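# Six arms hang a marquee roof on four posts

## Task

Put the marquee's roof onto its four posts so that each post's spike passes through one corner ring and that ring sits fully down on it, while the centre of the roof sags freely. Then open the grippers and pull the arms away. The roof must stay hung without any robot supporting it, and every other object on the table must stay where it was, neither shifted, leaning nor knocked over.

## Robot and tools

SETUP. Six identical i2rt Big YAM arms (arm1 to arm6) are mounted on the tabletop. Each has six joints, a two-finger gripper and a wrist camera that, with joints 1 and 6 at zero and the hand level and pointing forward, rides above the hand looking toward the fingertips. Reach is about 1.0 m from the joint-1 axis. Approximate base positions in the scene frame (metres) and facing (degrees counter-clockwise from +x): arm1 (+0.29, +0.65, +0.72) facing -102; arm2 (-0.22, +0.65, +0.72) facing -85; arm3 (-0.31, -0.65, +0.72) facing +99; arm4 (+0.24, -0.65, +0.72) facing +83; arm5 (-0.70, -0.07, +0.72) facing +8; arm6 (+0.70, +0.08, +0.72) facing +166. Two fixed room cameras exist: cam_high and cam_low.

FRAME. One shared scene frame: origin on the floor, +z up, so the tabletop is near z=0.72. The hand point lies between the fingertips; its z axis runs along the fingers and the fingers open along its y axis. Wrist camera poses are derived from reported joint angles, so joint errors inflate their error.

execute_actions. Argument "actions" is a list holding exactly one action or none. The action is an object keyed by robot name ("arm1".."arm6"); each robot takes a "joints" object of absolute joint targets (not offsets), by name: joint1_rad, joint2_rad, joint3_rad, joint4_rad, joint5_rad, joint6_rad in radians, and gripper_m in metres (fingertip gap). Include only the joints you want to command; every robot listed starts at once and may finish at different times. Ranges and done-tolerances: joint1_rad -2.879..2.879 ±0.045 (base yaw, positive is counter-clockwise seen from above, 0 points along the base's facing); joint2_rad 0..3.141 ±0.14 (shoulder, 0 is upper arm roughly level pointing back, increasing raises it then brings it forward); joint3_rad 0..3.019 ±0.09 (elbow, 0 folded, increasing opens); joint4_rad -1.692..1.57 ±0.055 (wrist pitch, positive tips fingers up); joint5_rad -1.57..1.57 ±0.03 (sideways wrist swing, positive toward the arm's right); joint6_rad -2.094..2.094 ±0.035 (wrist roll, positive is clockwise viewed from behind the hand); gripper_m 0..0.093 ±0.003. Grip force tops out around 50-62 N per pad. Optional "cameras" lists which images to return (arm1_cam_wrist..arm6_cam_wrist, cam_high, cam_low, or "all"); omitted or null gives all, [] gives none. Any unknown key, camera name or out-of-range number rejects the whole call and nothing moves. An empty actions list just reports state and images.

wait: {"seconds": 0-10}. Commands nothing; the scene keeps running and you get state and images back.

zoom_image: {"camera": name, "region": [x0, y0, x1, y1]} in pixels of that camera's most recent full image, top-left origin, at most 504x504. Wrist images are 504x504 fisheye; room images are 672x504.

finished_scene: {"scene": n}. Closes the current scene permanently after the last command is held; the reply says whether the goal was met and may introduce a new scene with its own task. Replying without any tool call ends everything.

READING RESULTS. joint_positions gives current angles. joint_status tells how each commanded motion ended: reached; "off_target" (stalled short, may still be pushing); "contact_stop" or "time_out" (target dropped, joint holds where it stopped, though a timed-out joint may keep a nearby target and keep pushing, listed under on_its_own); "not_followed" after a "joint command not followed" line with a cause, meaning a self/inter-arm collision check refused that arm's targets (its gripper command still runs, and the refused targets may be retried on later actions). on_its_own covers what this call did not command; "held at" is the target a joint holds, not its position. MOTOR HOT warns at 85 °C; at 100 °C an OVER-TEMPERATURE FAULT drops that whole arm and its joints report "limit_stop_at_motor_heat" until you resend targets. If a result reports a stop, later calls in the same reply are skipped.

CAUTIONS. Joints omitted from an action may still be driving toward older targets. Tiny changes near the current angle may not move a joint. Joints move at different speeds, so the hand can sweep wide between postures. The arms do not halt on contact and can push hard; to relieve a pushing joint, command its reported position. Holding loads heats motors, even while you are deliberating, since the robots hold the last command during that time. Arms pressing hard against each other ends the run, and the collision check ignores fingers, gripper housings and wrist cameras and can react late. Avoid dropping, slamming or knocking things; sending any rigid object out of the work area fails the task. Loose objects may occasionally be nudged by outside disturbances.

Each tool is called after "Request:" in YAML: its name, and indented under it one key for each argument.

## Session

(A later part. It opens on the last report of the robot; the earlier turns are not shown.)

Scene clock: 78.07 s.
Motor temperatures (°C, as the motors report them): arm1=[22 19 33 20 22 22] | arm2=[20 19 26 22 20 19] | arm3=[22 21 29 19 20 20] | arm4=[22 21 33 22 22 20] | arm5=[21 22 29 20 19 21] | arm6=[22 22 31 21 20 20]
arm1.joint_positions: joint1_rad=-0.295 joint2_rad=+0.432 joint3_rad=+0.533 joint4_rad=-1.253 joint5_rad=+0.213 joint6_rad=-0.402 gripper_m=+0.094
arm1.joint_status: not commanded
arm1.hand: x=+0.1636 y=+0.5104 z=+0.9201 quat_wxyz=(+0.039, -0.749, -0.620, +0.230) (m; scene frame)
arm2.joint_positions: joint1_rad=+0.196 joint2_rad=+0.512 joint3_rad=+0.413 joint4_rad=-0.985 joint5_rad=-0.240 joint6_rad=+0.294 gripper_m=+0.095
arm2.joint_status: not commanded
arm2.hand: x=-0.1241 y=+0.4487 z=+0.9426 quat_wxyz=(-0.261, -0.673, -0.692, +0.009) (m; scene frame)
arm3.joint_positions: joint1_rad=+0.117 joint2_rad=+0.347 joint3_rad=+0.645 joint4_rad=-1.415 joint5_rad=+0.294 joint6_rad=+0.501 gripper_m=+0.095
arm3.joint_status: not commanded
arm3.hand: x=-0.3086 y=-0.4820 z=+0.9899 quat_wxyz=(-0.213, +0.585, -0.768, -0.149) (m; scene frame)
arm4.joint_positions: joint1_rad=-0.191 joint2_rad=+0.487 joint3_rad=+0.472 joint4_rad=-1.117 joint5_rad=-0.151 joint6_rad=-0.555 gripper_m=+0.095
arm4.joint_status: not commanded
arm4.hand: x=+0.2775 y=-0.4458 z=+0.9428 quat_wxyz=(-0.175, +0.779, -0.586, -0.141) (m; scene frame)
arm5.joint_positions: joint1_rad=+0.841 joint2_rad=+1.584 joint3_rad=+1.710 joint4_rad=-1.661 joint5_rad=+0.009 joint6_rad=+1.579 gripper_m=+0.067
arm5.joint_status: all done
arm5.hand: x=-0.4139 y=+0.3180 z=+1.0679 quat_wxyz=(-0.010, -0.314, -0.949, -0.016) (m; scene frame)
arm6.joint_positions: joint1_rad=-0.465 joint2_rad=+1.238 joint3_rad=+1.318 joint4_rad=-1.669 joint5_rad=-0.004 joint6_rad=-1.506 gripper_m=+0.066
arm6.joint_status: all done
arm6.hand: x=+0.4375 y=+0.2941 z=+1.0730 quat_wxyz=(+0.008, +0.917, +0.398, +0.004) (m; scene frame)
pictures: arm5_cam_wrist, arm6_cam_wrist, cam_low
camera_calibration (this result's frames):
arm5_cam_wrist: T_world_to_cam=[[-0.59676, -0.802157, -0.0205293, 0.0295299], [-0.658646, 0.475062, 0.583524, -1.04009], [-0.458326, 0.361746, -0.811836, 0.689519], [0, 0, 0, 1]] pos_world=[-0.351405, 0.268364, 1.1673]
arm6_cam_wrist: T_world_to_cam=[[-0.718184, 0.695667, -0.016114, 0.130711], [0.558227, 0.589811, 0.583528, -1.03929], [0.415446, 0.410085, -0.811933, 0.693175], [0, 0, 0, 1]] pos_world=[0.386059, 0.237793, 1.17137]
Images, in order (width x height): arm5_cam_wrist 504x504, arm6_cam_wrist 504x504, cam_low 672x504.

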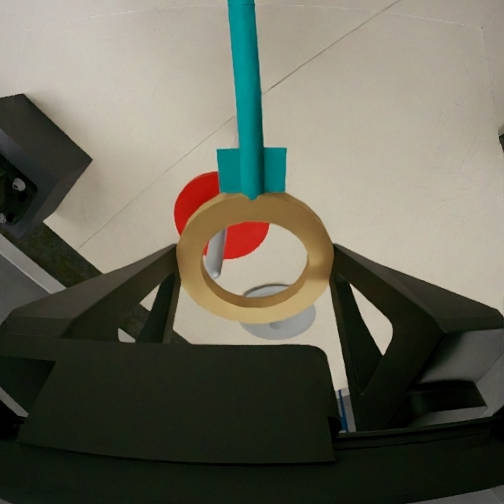

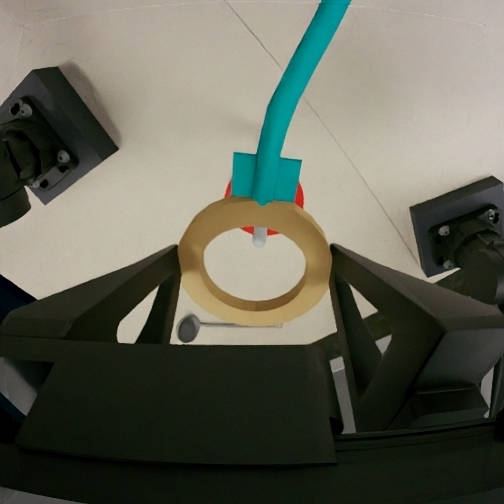

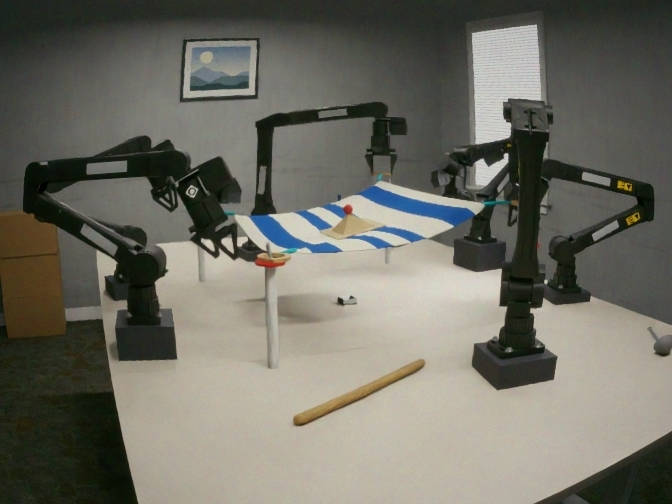

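Request:
execute_actions:
  actions:
    - {"arm5":{"joints":{"joint1_rad":0.895,"joint2_rad":1.65,"joint3_rad":1.78}},"arm6":{"joints":{"joint3_rad":1.22,"joint4_rad":-1.56}}}
  cameras: ["arm5_cam_wrist","arm6_cam_wrist"]

Scene clock: 84.50 s.
Motor temperatures (°C, as the motors report them): arm1=[22 19 33 20 22 22] | arm2=[20 19 26 22 20 19] | arm3=[22 21 29 19 20 20] | arm4=[22 21 33 22 22 20] | arm5=[21 22 31 20 19 21] | arm6=[22 22 31 21 20 20]
arm1.joint_positions: joint1_rad=-0.295 joint2_rad=+0.432 joint3_rad=+0.533 joint4_rad=-1.253 joint5_rad=+0.213 joint6_rad=-0.402 gripper_m=+0.094
arm1.joint_status: not commanded
arm1.hand: x=+0.1636 y=+0.5104 z=+0.9201 quat_wxyz=(+0.039, -0.749, -0.620, +0.230) (m; scene frame)
arm2.joint_positions: joint1_rad=+0.196 joint2_rad=+0.512 joint3_rad=+0.413 joint4_rad=-0.985 joint5_rad=-0.240 joint6_rad=+0.294 gripper_m=+0.095
arm2.joint_status: not commanded
arm2.hand: x=-0.1241 y=+0.4487 z=+0.9426 quat_wxyz=(-0.261, -0.673, -0.692, +0.009) (m; scene frame)
arm3.joint_positions: joint1_rad=+0.117 joint2_rad=+0.347 joint3_rad=+0.645 joint4_rad=-1.415 joint5_rad=+0.294 joint6_rad=+0.501 gripper_m=+0.095
arm3.joint_status: not commanded
arm3.hand: x=-0.3086 y=-0.4820 z=+0.9899 quat_wxyz=(-0.213, +0.585, -0.768, -0.149) (m; scene frame)
arm4.joint_positions: joint1_rad=-0.191 joint2_rad=+0.487 joint3_rad=+0.472 joint4_rad=-1.117 joint5_rad=-0.151 joint6_rad=-0.555 gripper_m=+0.095
arm4.joint_status: not commanded
arm4.hand: x=+0.2775 y=-0.4458 z=+0.9428 quat_wxyz=(-0.175, +0.779, -0.586, -0.141) (m; scene frame)
arm5.joint_positions: joint1_rad=+0.873 joint2_rad=+1.627 joint3_rad=+1.735 joint4_rad=-1.663 joint5_rad=+0.011 joint6_rad=+1.579 gripper_m=+0.067
arm5.joint_status: all done
arm5.hand: x=-0.4193 y=+0.3370 z=+1.0574 quat_wxyz=(-0.008, -0.299, -0.954, -0.006) (m; scene frame)
arm6.joint_positions: joint1_rad=-0.465 joint2_rad=+1.234 joint3_rad=+1.214 joint4_rad=-1.566 joint5_rad=-0.004 joint6_rad=-1.506 gripper_m=+0.066
arm6.joint_status: all done
arm6.hand: x=+0.4373 y=+0.2944 z=+1.0345 quat_wxyz=(+0.007, +0.918, +0.397, +0.004) (m; scene frame)
pictures: arm5_cam_wrist, arm6_cam_wrist
camera_calibration (this result's frames):
arm5_cam_wrist: T_world_to_cam=[[-0.570896, -0.821022, -0.00108178, 0.0380223], [-0.667859, 0.463627, 0.582249, -1.04525], [-0.477538, 0.333126, -0.81301, 0.674517], [0, 0, 0, 1]] pos_world=[-0.354267, 0.291125, 1.15703]
arm6_cam_wrist: T_world_to_cam=[[-0.717956, 0.695958, -0.0134521, 0.126801], [0.559646, 0.588612, 0.58338, -1.01703], [0.413926, 0.411313, -0.812088, 0.662283], [0, 0, 0, 1]] pos_world=[0.386077, 0.237982, 1.13285]
Images, in order (width x height): arm5_cam_wrist 504x504, arm6_cam_wrist 504x504.

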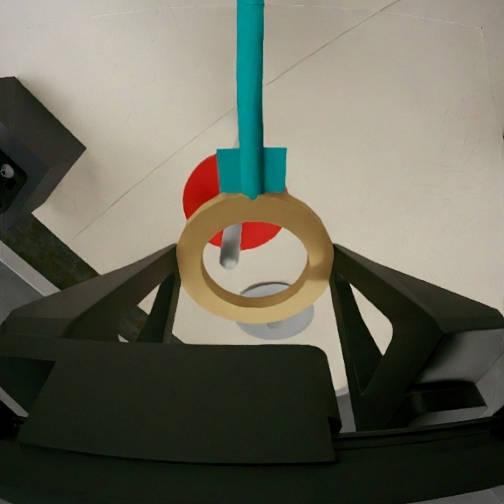

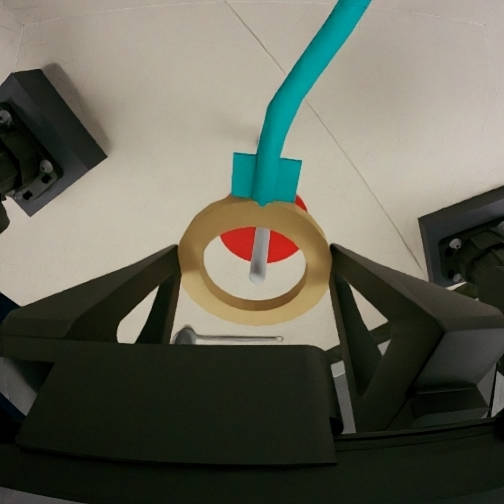

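Request:
execute_actions:
  actions:
    - {"arm5":{"joints":{"joint3_rad":1.63,"joint4_rad":-1.52}},"arm6":{"joints":{"joint3_rad":1.11,"joint4_rad":-1.45}}}
  cameras: ["arm5_cam_wrist","arm6_cam_wrist"]

Scene clock: 89.20 s.
Motor temperatures (°C, as the motors report them): arm1=[22 19 34 20 22 22] | arm2=[20 19 26 22 20 19] | arm3=[22 21 29 19 20 20] | arm4=[22 21 33 22 22 20] | arm5=[21 22 32 20 19 21] | arm6=[22 22 31 21 20 20]
arm1.joint_positions: joint1_rad=-0.295 joint2_rad=+0.432 joint3_rad=+0.533 joint4_rad=-1.253 joint5_rad=+0.213 joint6_rad=-0.402 gripper_m=+0.094
arm1.joint_status: not commanded
arm1.hand: x=+0.1636 y=+0.5104 z=+0.9201 quat_wxyz=(+0.039, -0.749, -0.620, +0.230) (m; scene frame)
arm2.joint_positions: joint1_rad=+0.196 joint2_rad=+0.512 joint3_rad=+0.413 joint4_rad=-0.985 joint5_rad=-0.240 joint6_rad=+0.294 gripper_m=+0.095
arm2.joint_status: not commanded
arm2.hand: x=-0.1241 y=+0.4487 z=+0.9426 quat_wxyz=(-0.261, -0.673, -0.692, +0.009) (m; scene frame)
arm3.joint_positions: joint1_rad=+0.117 joint2_rad=+0.347 joint3_rad=+0.645 joint4_rad=-1.415 joint5_rad=+0.294 joint6_rad=+0.501 gripper_m=+0.095
arm3.joint_status: not commanded
arm3.hand: x=-0.3086 y=-0.4820 z=+0.9899 quat_wxyz=(-0.213, +0.585, -0.768, -0.149) (m; scene frame)
arm4.joint_positions: joint1_rad=-0.191 joint2_rad=+0.487 joint3_rad=+0.472 joint4_rad=-1.117 joint5_rad=-0.151 joint6_rad=-0.555 gripper_m=+0.095
arm4.joint_status: not commanded
arm4.hand: x=+0.2775 y=-0.4458 z=+0.9428 quat_wxyz=(-0.175, +0.779, -0.586, -0.141) (m; scene frame)
arm5.joint_positions: joint1_rad=+0.873 joint2_rad=+1.633 joint3_rad=+1.626 joint4_rad=-1.530 joint5_rad=+0.011 joint6_rad=+1.579 gripper_m=+0.067
arm5.joint_status: all done
arm5.hand: x=-0.4143 y=+0.3442 z=+1.0133 quat_wxyz=(-0.010, -0.299, -0.954, -0.015) (m; scene frame)
arm6.joint_positions: joint1_rad=-0.465 joint2_rad=+1.220 joint3_rad=+1.126 joint4_rad=-1.462 joint5_rad=-0.004 joint6_rad=-1.503 gripper_m=+0.066
arm6.joint_status: all done
arm6.hand: x=+0.4371 y=+0.2948 z=+1.0054 quat_wxyz=(-0.007, +0.918, +0.396, -0.003) (m; scene frame)
pictures: arm5_cam_wrist, arm6_cam_wrist
camera_calibration (this result's frames):
arm5_cam_wrist: T_world_to_cam=[[-0.570794, -0.820882, -0.018628, 0.0644597], [-0.673624, 0.455187, 0.582268, -1.01907], [-0.469494, 0.344904, -0.812783, 0.637599], [0, 0, 0, 1]] pos_world=[-0.350329, 0.296872, 1.1128]
arm6_cam_wrist: T_world_to_cam=[[-0.715874, 0.698023, 0.0169605, 0.0939296], [0.575078, 0.575661, 0.581292, -1.00093], [0.395992, 0.425885, -0.813519, 0.643549], [0, 0, 0, 1]] pos_world=[0.388013, 0.236552, 1.10378]
Images, in order (width x height): arm5_cam_wrist 504x504, arm6_cam_wrist 504x504.

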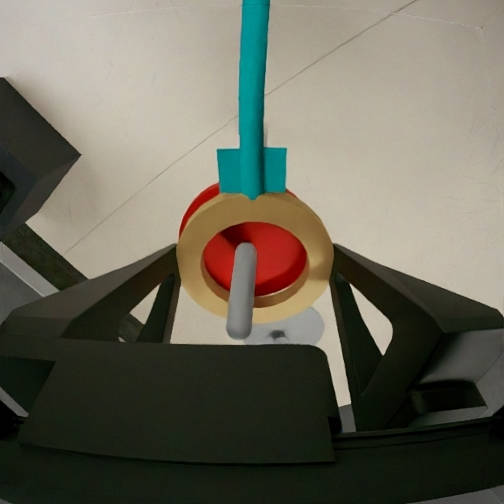

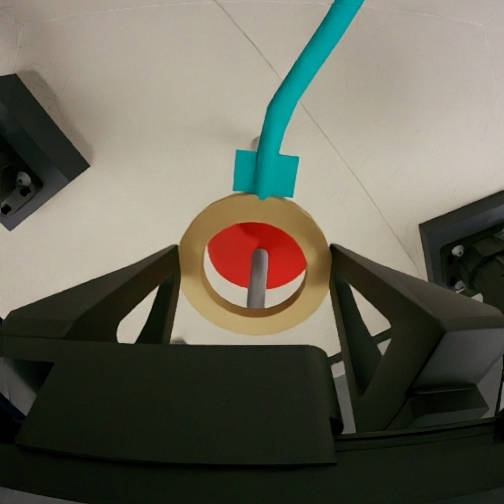

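Request:
execute_actions:
  actions:
    - {"arm5":{"joints":{"joint1_rad":0.86,"joint3_rad":1.6,"joint4_rad":-1.5}},"arm6":{"joints":{"joint3_rad":1.22,"joint4_rad":-1.55,"joint1_rad":-0.51}}}
  cameras: ["arm5_cam_wrist","arm6_cam_wrist"]

Request:
execute_actions:
  actions:
    - {"arm5":{"joints":{"gripper_m":0.093}},"arm6":{"joints":{"joint3_rad":1.12,"joint4_rad":-1.47}}}
  cameras: ["arm5_cam_wrist","arm6_cam_wrist"]

Scene clock: 106.27 s.
Motor temperatures (°C, as the motors report them): arm1=[22 19 34 20 22 22] | arm2=[20 19 26 22 20 19] | arm3=[22 21 29 19 20 20] | arm4=[22 21 33 22 22 20] | arm5=[21 23 31 20 20 21] | arm6=[22 21 31 21 20 20]
arm1.joint_positions: joint1_rad=-0.295 joint2_rad=+0.432 joint3_rad=+0.533 joint4_rad=-1.253 joint5_rad=+0.213 joint6_rad=-0.402 gripper_m=+0.094
arm1.joint_status: not commanded
arm1.hand: x=+0.1636 y=+0.5104 z=+0.9201 quat_wxyz=(+0.039, -0.749, -0.620, +0.230) (m; scene frame)
arm2.joint_positions: joint1_rad=+0.196 joint2_rad=+0.512 joint3_rad=+0.413 joint4_rad=-0.985 joint5_rad=-0.240 joint6_rad=+0.294 gripper_m=+0.095
arm2.joint_status: not commanded
arm2.hand: x=-0.1241 y=+0.4487 z=+0.9426 quat_wxyz=(-0.261, -0.673, -0.692, +0.009) (m; scene frame)
arm3.joint_positions: joint1_rad=+0.117 joint2_rad=+0.347 joint3_rad=+0.645 joint4_rad=-1.415 joint5_rad=+0.294 joint6_rad=+0.501 gripper_m=+0.095
arm3.joint_status: not commanded
arm3.hand: x=-0.3086 y=-0.4820 z=+0.9899 quat_wxyz=(-0.213, +0.585, -0.768, -0.149) (m; scene frame)
arm4.joint_positions: joint1_rad=-0.191 joint2_rad=+0.487 joint3_rad=+0.472 joint4_rad=-1.117 joint5_rad=-0.151 joint6_rad=-0.555 gripper_m=+0.095
arm4.joint_status: not commanded
arm4.hand: x=+0.2775 y=-0.4458 z=+0.9428 quat_wxyz=(-0.175, +0.779, -0.586, -0.141) (m; scene frame)
arm5.joint_positions: joint1_rad=+0.853 joint2_rad=+1.633 joint3_rad=+1.616 joint4_rad=-1.513 joint5_rad=+0.006 joint6_rad=+1.579 gripper_m=+0.067
arm5.joint_status: all done
arm5.hand: x=-0.4058 y=+0.3405 z=+1.0097 quat_wxyz=(-0.009, -0.309, -0.951, -0.020) (m; scene frame)
arm6.joint_positions: joint1_rad=-0.493 joint2_rad=+1.220 joint3_rad=+1.159 joint4_rad=-1.534 joint5_rad=-0.006 joint6_rad=-1.503 gripper_m=+0.066
arm6.joint_status: all done
arm6.hand: x=+0.4494 y=+0.2961 z=+1.0181 quat_wxyz=(+0.011, +0.924, +0.383, +0.005) (m; scene frame)
pictures: arm5_cam_wrist, arm6_cam_wrist
camera_calibration (this result's frames):
arm5_cam_wrist: T_world_to_cam=[[-0.586784, -0.809294, -0.026978, 0.0642192], [-0.664858, 0.462507, 0.586559, -1.01287], [-0.462221, 0.36212, -0.809457, 0.633722], [0, 0, 0, 1]] pos_world=[-0.342813, 0.290949, 1.10881]
arm6_cam_wrist: T_world_to_cam=[[-0.695972, 0.717736, -0.021855, 0.126366], [0.574671, 0.574978, 0.582369, -1.01687], [0.430553, 0.392753, -0.812631, 0.641845], [0, 0, 0, 1]] pos_world=[0.395967, 0.241896, 1.11654]
Images, in order (width x height): arm5_cam_wrist 504x504, arm6_cam_wrist 504x504.

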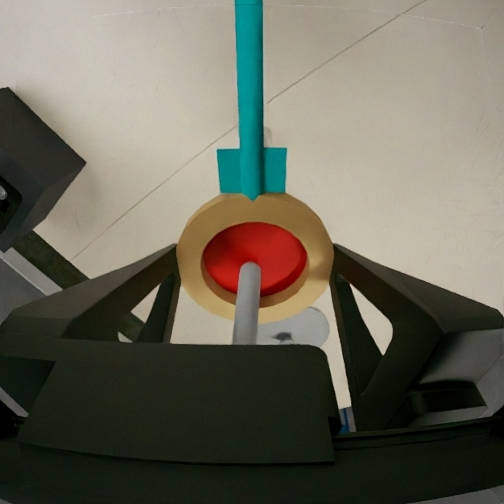

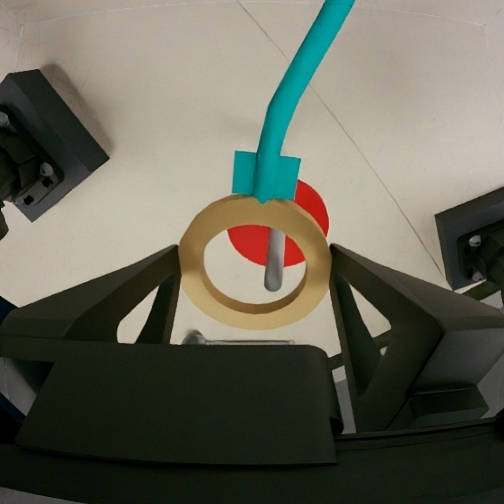

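Scene clock: 107.03 s.
Motor temperatures (°C, as the motors report them): arm1=[22 19 34 20 22 22] | arm2=[20 19 26 22 20 19] | arm3=[22 21 29 19 20 20] | arm4=[22 21 33 22 22 20] | arm5=[21 23 31 20 20 21] | arm6=[22 21 31 21 20 20]
arm1.joint_positions: joint1_rad=-0.295 joint2_rad=+0.432 joint3_rad=+0.533 joint4_rad=-1.253 joint5_rad=+0.213 joint6_rad=-0.402 gripper_m=+0.094
arm1.joint_status: not commanded
arm1.hand: x=+0.1636 y=+0.5104 z=+0.9201 quat_wxyz=(+0.039, -0.749, -0.620, +0.230) (m; scene frame)
arm2.joint_positions: joint1_rad=+0.196 joint2_rad=+0.512 joint3_rad=+0.413 joint4_rad=-0.985 joint5_rad=-0.240 joint6_rad=+0.294 gripper_m=+0.095
arm2.joint_status: not commanded
arm2.hand: x=-0.1241 y=+0.4487 z=+0.9426 quat_wxyz=(-0.261, -0.673, -0.692, +0.009) (m; scene frame)
arm3.joint_positions: joint1_rad=+0.117 joint2_rad=+0.347 joint3_rad=+0.645 joint4_rad=-1.415 joint5_rad=+0.294 joint6_rad=+0.501 gripper_m=+0.095
arm3.joint_status: not commanded
arm3.hand: x=-0.3086 y=-0.4820 z=+0.9899 quat_wxyz=(-0.213, +0.585, -0.768, -0.149) (m; scene frame)
arm4.joint_positions: joint1_rad=-0.191 joint2_rad=+0.487 joint3_rad=+0.472 joint4_rad=-1.117 joint5_rad=-0.151 joint6_rad=-0.555 gripper_m=+0.095
arm4.joint_status: not commanded
arm4.hand: x=+0.2775 y=-0.4458 z=+0.9428 quat_wxyz=(-0.175, +0.779, -0.586, -0.141) (m; scene frame)
arm5.joint_positions: joint1_rad=+0.854 joint2_rad=+1.633 joint3_rad=+1.605 joint4_rad=-1.509 joint5_rad=+0.004 joint6_rad=+1.579 gripper_m=+0.093
arm5.joint_status: all done
arm5.hand: x=-0.4076 y=+0.3391 z=+1.0053 quat_wxyz=(-0.007, -0.308, -0.951, -0.016) (m; scene frame)
arm6.joint_positions: joint1_rad=-0.496 joint2_rad=+1.220 joint3_rad=+1.123 joint4_rad=-1.476 joint5_rad=+0.001 joint6_rad=-1.503 gripper_m=+0.066
arm6.joint_status: all done
arm6.hand: x=+0.4477 y=+0.3005 z=+1.0042 quat_wxyz=(+0.000, +0.924, +0.382, +0.003) (m; scene frame)
pictures: arm5_cam_wrist, arm6_cam_wrist
camera_calibration (this result's frames):
arm5_cam_wrist: T_world_to_cam=[[-0.586259, -0.80991, -0.0185752, 0.0539171], [-0.661651, 0.465459, 0.587849, -1.01179], [-0.467459, 0.356922, -0.808757, 0.628724], [0, 0, 0, 1]] pos_world=[-0.343943, 0.290211, 1.10427]
arm6_cam_wrist: T_world_to_cam=[[-0.693759, 0.720207, 0.000339231, 0.0976231], [0.583755, 0.562042, 0.585951, -1.01417], [0.421815, 0.406707, -0.810346, 0.626978], [0, 0, 0, 1]] pos_world=[0.395282, 0.244699, 1.10229]
Images, in order (width x height): arm5_cam_wrist 504x504, arm6_cam_wrist 504x504.

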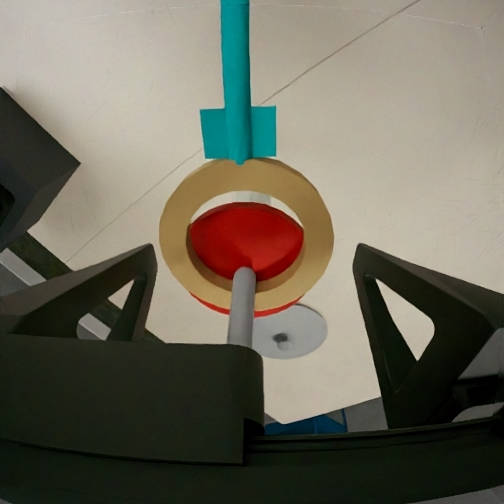

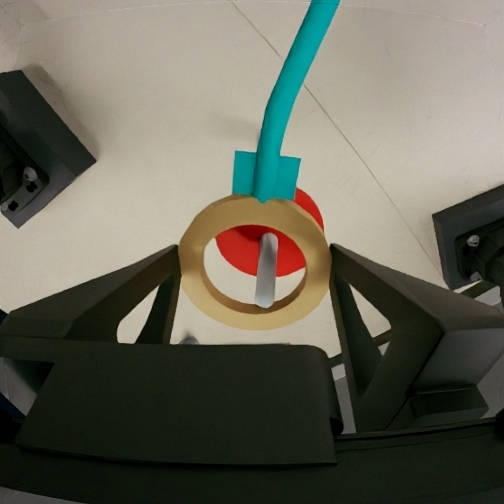

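Request:
execute_actions:
  actions:
    - {"arm5":{"joints":{"joint3_rad":1.85,"joint4_rad":-1.68}},"arm6":{"joints":{"joint1_rad":-0.53,"joint3_rad":1.05,"joint4_rad":-1.39}}}
  cameras: ["arm5_cam_wrist","arm6_cam_wrist"]

Scene clock: 112.00 s.
Motor temperatures (°C, as the motors report them): arm1=[22 19 34 20 22 22] | arm2=[20 19 26 22 20 19] | arm3=[22 21 29 19 20 20] | arm4=[22 21 33 22 22 20] | arm5=[21 23 31 20 19 21] | arm6=[22 21 31 21 20 20]
arm1.joint_positions: joint1_rad=-0.295 joint2_rad=+0.432 joint3_rad=+0.533 joint4_rad=-1.253 joint5_rad=+0.213 joint6_rad=-0.402 gripper_m=+0.094
arm1.joint_status: not commanded
arm1.hand: x=+0.1636 y=+0.5104 z=+0.9201 quat_wxyz=(+0.039, -0.749, -0.620, +0.230) (m; scene frame)
arm2.joint_positions: joint1_rad=+0.196 joint2_rad=+0.512 joint3_rad=+0.413 joint4_rad=-0.985 joint5_rad=-0.240 joint6_rad=+0.294 gripper_m=+0.095
arm2.joint_status: not commanded
arm2.hand: x=-0.1241 y=+0.4487 z=+0.9426 quat_wxyz=(-0.261, -0.673, -0.692, +0.009) (m; scene frame)
arm3.joint_positions: joint1_rad=+0.117 joint2_rad=+0.347 joint3_rad=+0.645 joint4_rad=-1.415 joint5_rad=+0.294 joint6_rad=+0.501 gripper_m=+0.095
arm3.joint_status: not commanded
arm3.hand: x=-0.3086 y=-0.4820 z=+0.9899 quat_wxyz=(-0.213, +0.585, -0.768, -0.149) (m; scene frame)
arm4.joint_positions: joint1_rad=-0.191 joint2_rad=+0.487 joint3_rad=+0.472 joint4_rad=-1.117 joint5_rad=-0.151 joint6_rad=-0.555 gripper_m=+0.095
arm4.joint_status: not commanded
arm4.hand: x=+0.2775 y=-0.4458 z=+0.9428 quat_wxyz=(-0.175, +0.779, -0.586, -0.141) (m; scene frame)
arm5.joint_positions: joint1_rad=+0.854 joint2_rad=+1.639 joint3_rad=+1.822 joint4_rad=-1.671 joint5_rad=+0.004 joint6_rad=+1.579 gripper_m=+0.093
arm5.joint_status: all done
arm5.hand: x=-0.4031 y=+0.3456 z=+1.0856 quat_wxyz=(-0.014, -0.308, -0.950, -0.039) (m; scene frame)
arm6.joint_positions: joint1_rad=-0.511 joint2_rad=+1.220 joint3_rad=+1.046 joint4_rad=-1.396 joint5_rad=-0.004 joint6_rad=-1.503 gripper_m=+0.066
arm6.joint_status: all done
arm6.hand: x=+0.4529 y=+0.3014 z=+0.9751 quat_wxyz=(+0.000, +0.927, +0.375, +0.000) (m; scene frame)
pictures: arm5_cam_wrist, arm6_cam_wrist
camera_calibration (this result's frames):
arm5_cam_wrist: T_world_to_cam=[[-0.585014, -0.80819, -0.0677299, 0.116575], [-0.678247, 0.441741, 0.587236, -1.0569], [-0.444679, 0.389479, -0.806577, 0.689073], [0, 0, 0, 1]] pos_world=[-0.342222, 0.29271, 1.18433]
arm6_cam_wrist: T_world_to_cam=[[-0.683242, 0.730187, 0.00264019, 0.0906267], [0.594959, 0.554605, 0.581754, -0.999353], [0.423325, 0.39905, -0.81336, 0.605384], [0, 0, 0, 1]] pos_world=[0.40022, 0.246493, 1.07353]
Images, in order (width x height): arm5_cam_wrist 504x504, arm6_cam_wrist 504x504.

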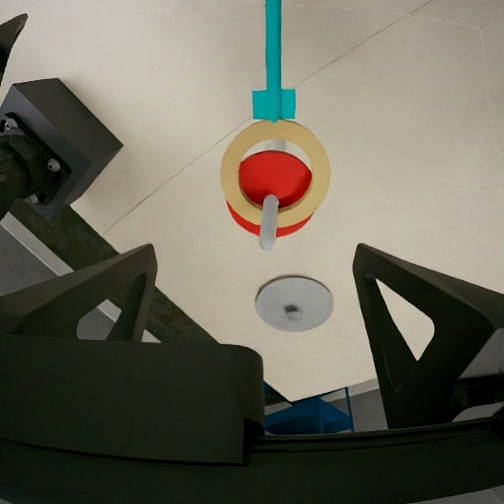

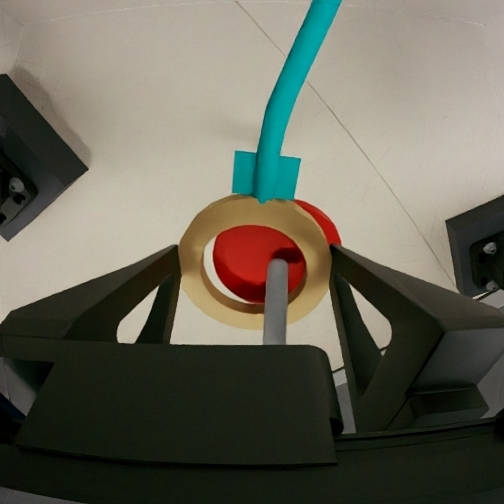

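Request:
execute_actions:
  actions:
    - {"arm5":{"joints":{"joint2_rad":1.3}},"arm6":{"joints":{"joint1_rad":-0.47,"joint3_rad":1.03,"joint4_rad":-1.34}}}
  cameras: ["arm6_cam_wrist"]

Request:
execute_actions:
  actions:
    - {"arm6":{"joints":{"gripper_m":0.093}}}
  cameras: ["arm6_cam_wrist"]

Request:
execute_actions:
  actions:
    - {"arm6":{"joints":{"joint3_rad":1.6,"joint4_rad":-1.66}}}
  cameras: ["arm6_cam_wrist","cam_high","cam_low"]

Scene clock: 121.43 s.
Motor temperatures (°C, as the motors report them): arm1=[22 19 34 20 22 22] | arm2=[20 19 27 22 20 19] | arm3=[22 21 30 19 20 20] | arm4=[22 21 34 22 22 20] | arm5=[21 23 32 20 19 21] | arm6=[22 21 31 21 20 20]
arm1.joint_positions: joint1_rad=-0.295 joint2_rad=+0.432 joint3_rad=+0.533 joint4_rad=-1.253 joint5_rad=+0.213 joint6_rad=-0.402 gripper_m=+0.094
arm1.joint_status: not commanded
arm1.hand: x=+0.1636 y=+0.5104 z=+0.9201 quat_wxyz=(+0.039, -0.749, -0.620, +0.230) (m; scene frame)
arm2.joint_positions: joint1_rad=+0.196 joint2_rad=+0.512 joint3_rad=+0.413 joint4_rad=-0.985 joint5_rad=-0.240 joint6_rad=+0.294 gripper_m=+0.095
arm2.joint_status: not commanded
arm2.hand: x=-0.1241 y=+0.4487 z=+0.9426 quat_wxyz=(-0.261, -0.673, -0.692, +0.009) (m; scene frame)
arm3.joint_positions: joint1_rad=+0.117 joint2_rad=+0.347 joint3_rad=+0.645 joint4_rad=-1.415 joint5_rad=+0.294 joint6_rad=+0.501 gripper_m=+0.095
arm3.joint_status: not commanded
arm3.hand: x=-0.3086 y=-0.4820 z=+0.9899 quat_wxyz=(-0.213, +0.585, -0.768, -0.149) (m; scene frame)
arm4.joint_positions: joint1_rad=-0.191 joint2_rad=+0.487 joint3_rad=+0.472 joint4_rad=-1.117 joint5_rad=-0.151 joint6_rad=-0.555 gripper_m=+0.095
arm4.joint_status: not commanded
arm4.hand: x=+0.2775 y=-0.4458 z=+0.9428 quat_wxyz=(-0.175, +0.779, -0.586, -0.141) (m; scene frame)
arm5.joint_positions: joint1_rad=+0.854 joint2_rad=+1.292 joint3_rad=+1.844 joint4_rad=-1.675 joint5_rad=+0.004 joint6_rad=+1.579 gripper_m=+0.093
arm5.joint_status: all done
arm5.hand: x=-0.4592 y=+0.2669 z=+1.2492 quat_wxyz=(-0.069, -0.301, -0.927, -0.212) (m; scene frame)
arm6.joint_positions: joint1_rad=-0.479 joint2_rad=+1.220 joint3_rad=+1.036 joint4_rad=-1.353 joint5_rad=-0.004 joint6_rad=-1.503 gripper_m=+0.066
arm6.joint_status: all done
arm6.hand: x=+0.4402 y=+0.2984 z=+0.9716 quat_wxyz=(-0.015, +0.921, +0.390, -0.008) (m; scene frame)
pictures: arm6_cam_wrist
camera_calibration (this result's frames):
arm6_cam_wrist: T_world_to_cam=[[-0.705889, 0.707408, 0.035983, 0.0685223], [0.591498, 0.560758, 0.57938, -0.98606], [0.38968, 0.430262, -0.814263, 0.615522], [0, 0, 0, 1]] pos_world=[0.391765, 0.239632, 1.07003]
Images, in order (width x height): arm6_cam_wrist 504x504.

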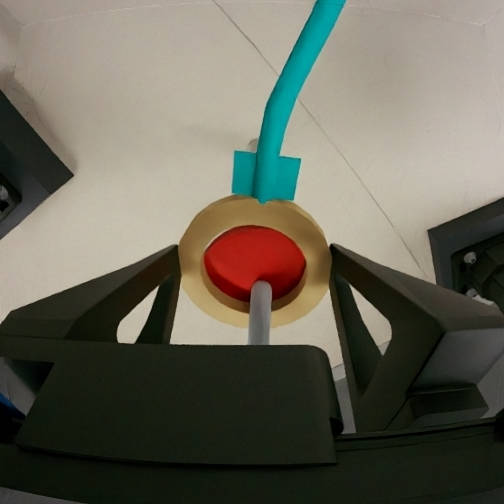

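Scene clock: 122.07 s.
Motor temperatures (°C, as the motors report them): arm1=[22 19 34 20 22 22] | arm2=[20 19 27 22 20 19] | arm3=[22 21 30 19 20 20] | arm4=[22 21 34 22 22 20] | arm5=[21 23 32 20 19 21] | arm6=[22 21 31 21 20 20]
arm1.joint_positions: joint1_rad=-0.295 joint2_rad=+0.432 joint3_rad=+0.533 joint4_rad=-1.253 joint5_rad=+0.213 joint6_rad=-0.402 gripper_m=+0.094
arm1.joint_status: not commanded
arm1.hand: x=+0.1636 y=+0.5104 z=+0.9201 quat_wxyz=(+0.039, -0.749, -0.620, +0.230) (m; scene frame)
arm2.joint_positions: joint1_rad=+0.196 joint2_rad=+0.512 joint3_rad=+0.413 joint4_rad=-0.985 joint5_rad=-0.240 joint6_rad=+0.294 gripper_m=+0.095
arm2.joint_status: not commanded
arm2.hand: x=-0.1241 y=+0.4487 z=+0.9426 quat_wxyz=(-0.261, -0.673, -0.692, +0.009) (m; scene frame)
arm3.joint_positions: joint1_rad=+0.117 joint2_rad=+0.347 joint3_rad=+0.645 joint4_rad=-1.415 joint5_rad=+0.294 joint6_rad=+0.501 gripper_m=+0.095
arm3.joint_status: not commanded
arm3.hand: x=-0.3086 y=-0.4820 z=+0.9899 quat_wxyz=(-0.213, +0.585, -0.768, -0.149) (m; scene frame)
arm4.joint_positions: joint1_rad=-0.191 joint2_rad=+0.487 joint3_rad=+0.472 joint4_rad=-1.117 joint5_rad=-0.151 joint6_rad=-0.555 gripper_m=+0.095
arm4.joint_status: not commanded
arm4.hand: x=+0.2775 y=-0.4458 z=+0.9428 quat_wxyz=(-0.175, +0.779, -0.586, -0.141) (m; scene frame)
arm5.joint_positions: joint1_rad=+0.854 joint2_rad=+1.292 joint3_rad=+1.844 joint4_rad=-1.675 joint5_rad=+0.004 joint6_rad=+1.579 gripper_m=+0.093
arm5.joint_status: not commanded
arm5.hand: x=-0.4592 y=+0.2669 z=+1.2492 quat_wxyz=(-0.069, -0.301, -0.927, -0.212) (m; scene frame)
arm6.joint_positions: joint1_rad=-0.479 joint2_rad=+1.220 joint3_rad=+1.031 joint4_rad=-1.352 joint5_rad=-0.003 joint6_rad=-1.503 gripper_m=+0.093
arm6.joint_status: all done
arm6.hand: x=+0.4413 y=+0.2977 z=+0.9697 quat_wxyz=(-0.014, +0.921, +0.390, -0.006) (m; scene frame)
pictures: arm6_cam_wrist
camera_calibration (this result's frames):
arm6_cam_wrist: T_world_to_cam=[[-0.705977, 0.707497, 0.032313, 0.0734222], [0.589273, 0.561473, 0.580952, -0.986055], [0.392879, 0.42918, -0.813296, 0.611773], [0, 0, 0, 1]] pos_world=[0.392537, 0.239137, 1.06803]
Images, in order (width x height): arm6_cam_wrist 504x504.

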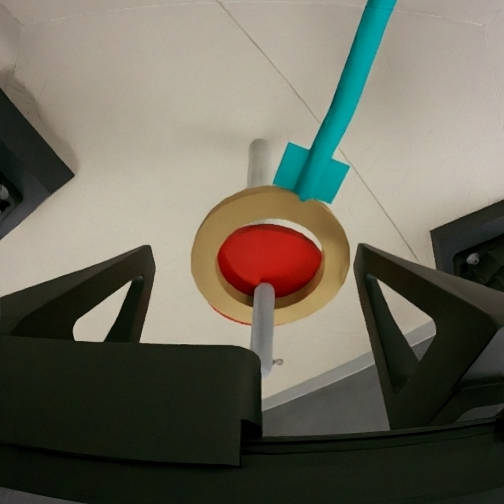

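Scene clock: 123.30 s.
Motor temperatures (°C, as the motors report them): arm1=[22 19 34 20 22 22] | arm2=[20 19 27 22 20 19] | arm3=[22 21 30 19 20 20] | arm4=[22 21 34 22 22 20] | arm5=[21 23 31 20 19 21] | arm6=[22 21 32 21 20 20]
arm1.joint_positions: joint1_rad=-0.295 joint2_rad=+0.432 joint3_rad=+0.533 joint4_rad=-1.253 joint5_rad=+0.213 joint6_rad=-0.402 gripper_m=+0.094
arm1.joint_status: not commanded
arm1.hand: x=+0.1636 y=+0.5104 z=+0.9201 quat_wxyz=(+0.039, -0.749, -0.620, +0.230) (m; scene frame)
arm2.joint_positions: joint1_rad=+0.196 joint2_rad=+0.512 joint3_rad=+0.413 joint4_rad=-0.985 joint5_rad=-0.240 joint6_rad=+0.294 gripper_m=+0.095
arm2.joint_status: not commanded
arm2.hand: x=-0.1241 y=+0.4487 z=+0.9426 quat_wxyz=(-0.261, -0.673, -0.692, +0.009) (m; scene frame)
arm3.joint_positions: joint1_rad=+0.117 joint2_rad=+0.347 joint3_rad=+0.645 joint4_rad=-1.415 joint5_rad=+0.294 joint6_rad=+0.501 gripper_m=+0.095
arm3.joint_status: not commanded
arm3.hand: x=-0.3086 y=-0.4820 z=+0.9899 quat_wxyz=(-0.213, +0.585, -0.768, -0.149) (m; scene frame)
arm4.joint_positions: joint1_rad=-0.191 joint2_rad=+0.487 joint3_rad=+0.472 joint4_rad=-1.117 joint5_rad=-0.151 joint6_rad=-0.555 gripper_m=+0.095
arm4.joint_status: not commanded
arm4.hand: x=+0.2775 y=-0.4458 z=+0.9428 quat_wxyz=(-0.175, +0.779, -0.586, -0.141) (m; scene frame)
arm5.joint_positions: joint1_rad=+0.854 joint2_rad=+1.292 joint3_rad=+1.844 joint4_rad=-1.675 joint5_rad=+0.004 joint6_rad=+1.579 gripper_m=+0.093
arm5.joint_status: not commanded
arm5.hand: x=-0.4592 y=+0.2669 z=+1.2492 quat_wxyz=(-0.069, -0.301, -0.927, -0.212) (m; scene frame)
arm6.joint_positions: joint1_rad=-0.479 joint2_rad=+1.224 joint3_rad=+1.546 joint4_rad=-1.651 joint5_rad=-0.002 joint6_rad=-1.503 gripper_m=+0.093
arm6.joint_status: all done
arm6.hand: x=+0.4101 y=+0.3231 z=+1.1695 quat_wxyz=(-0.108, +0.914, +0.387, -0.054) (m; scene frame)
pictures: arm6_cam_wrist, cam_high, cam_low
camera_calibration (this result's frames):
arm6_cam_wrist: T_world_to_cam=[[-0.68434, 0.688087, 0.241278, -0.220053], [0.680629, 0.484099, 0.549902, -1.07417], [0.261577, 0.540541, -0.79962, 0.777522], [0, 0, 0, 1]] pos_world=[0.377141, 0.251139, 1.26551]
Images, in order (width x height): arm6_cam_wrist 504x504, cam_high 672x504, cam_low 672x504.

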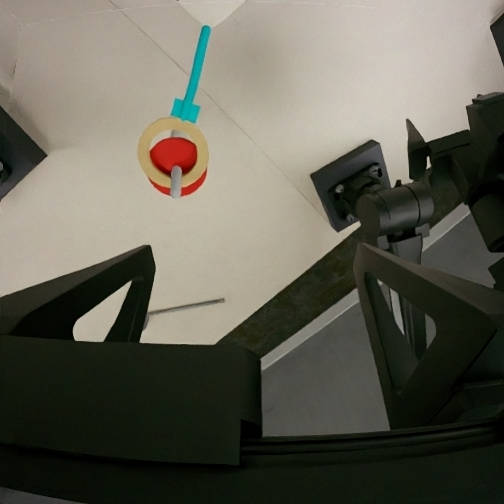

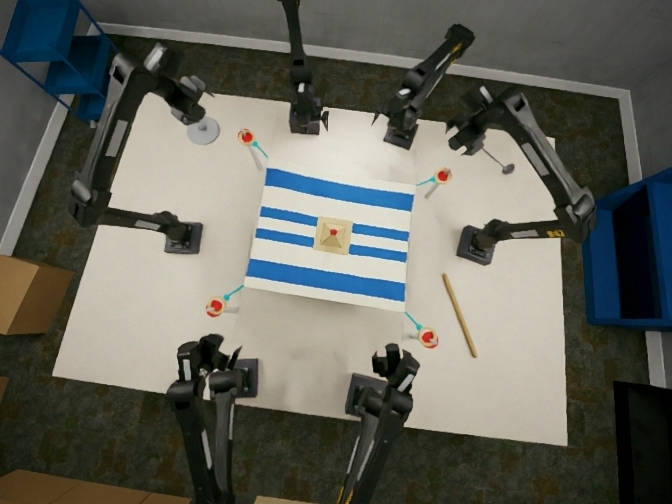

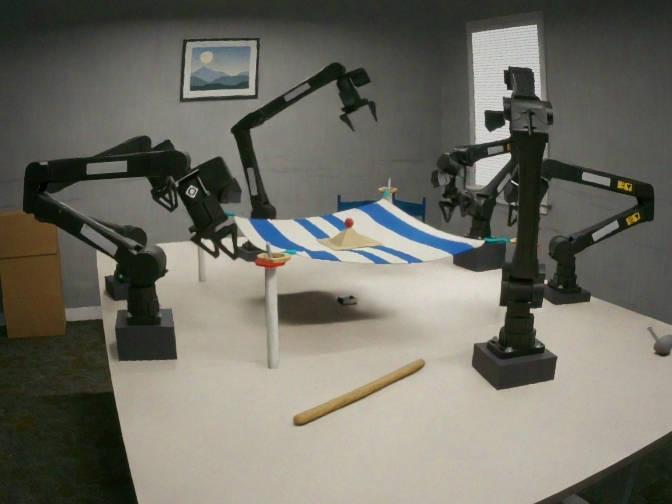

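Request:
finished_scene:
  scene: 2

The scene is finished: the task was done.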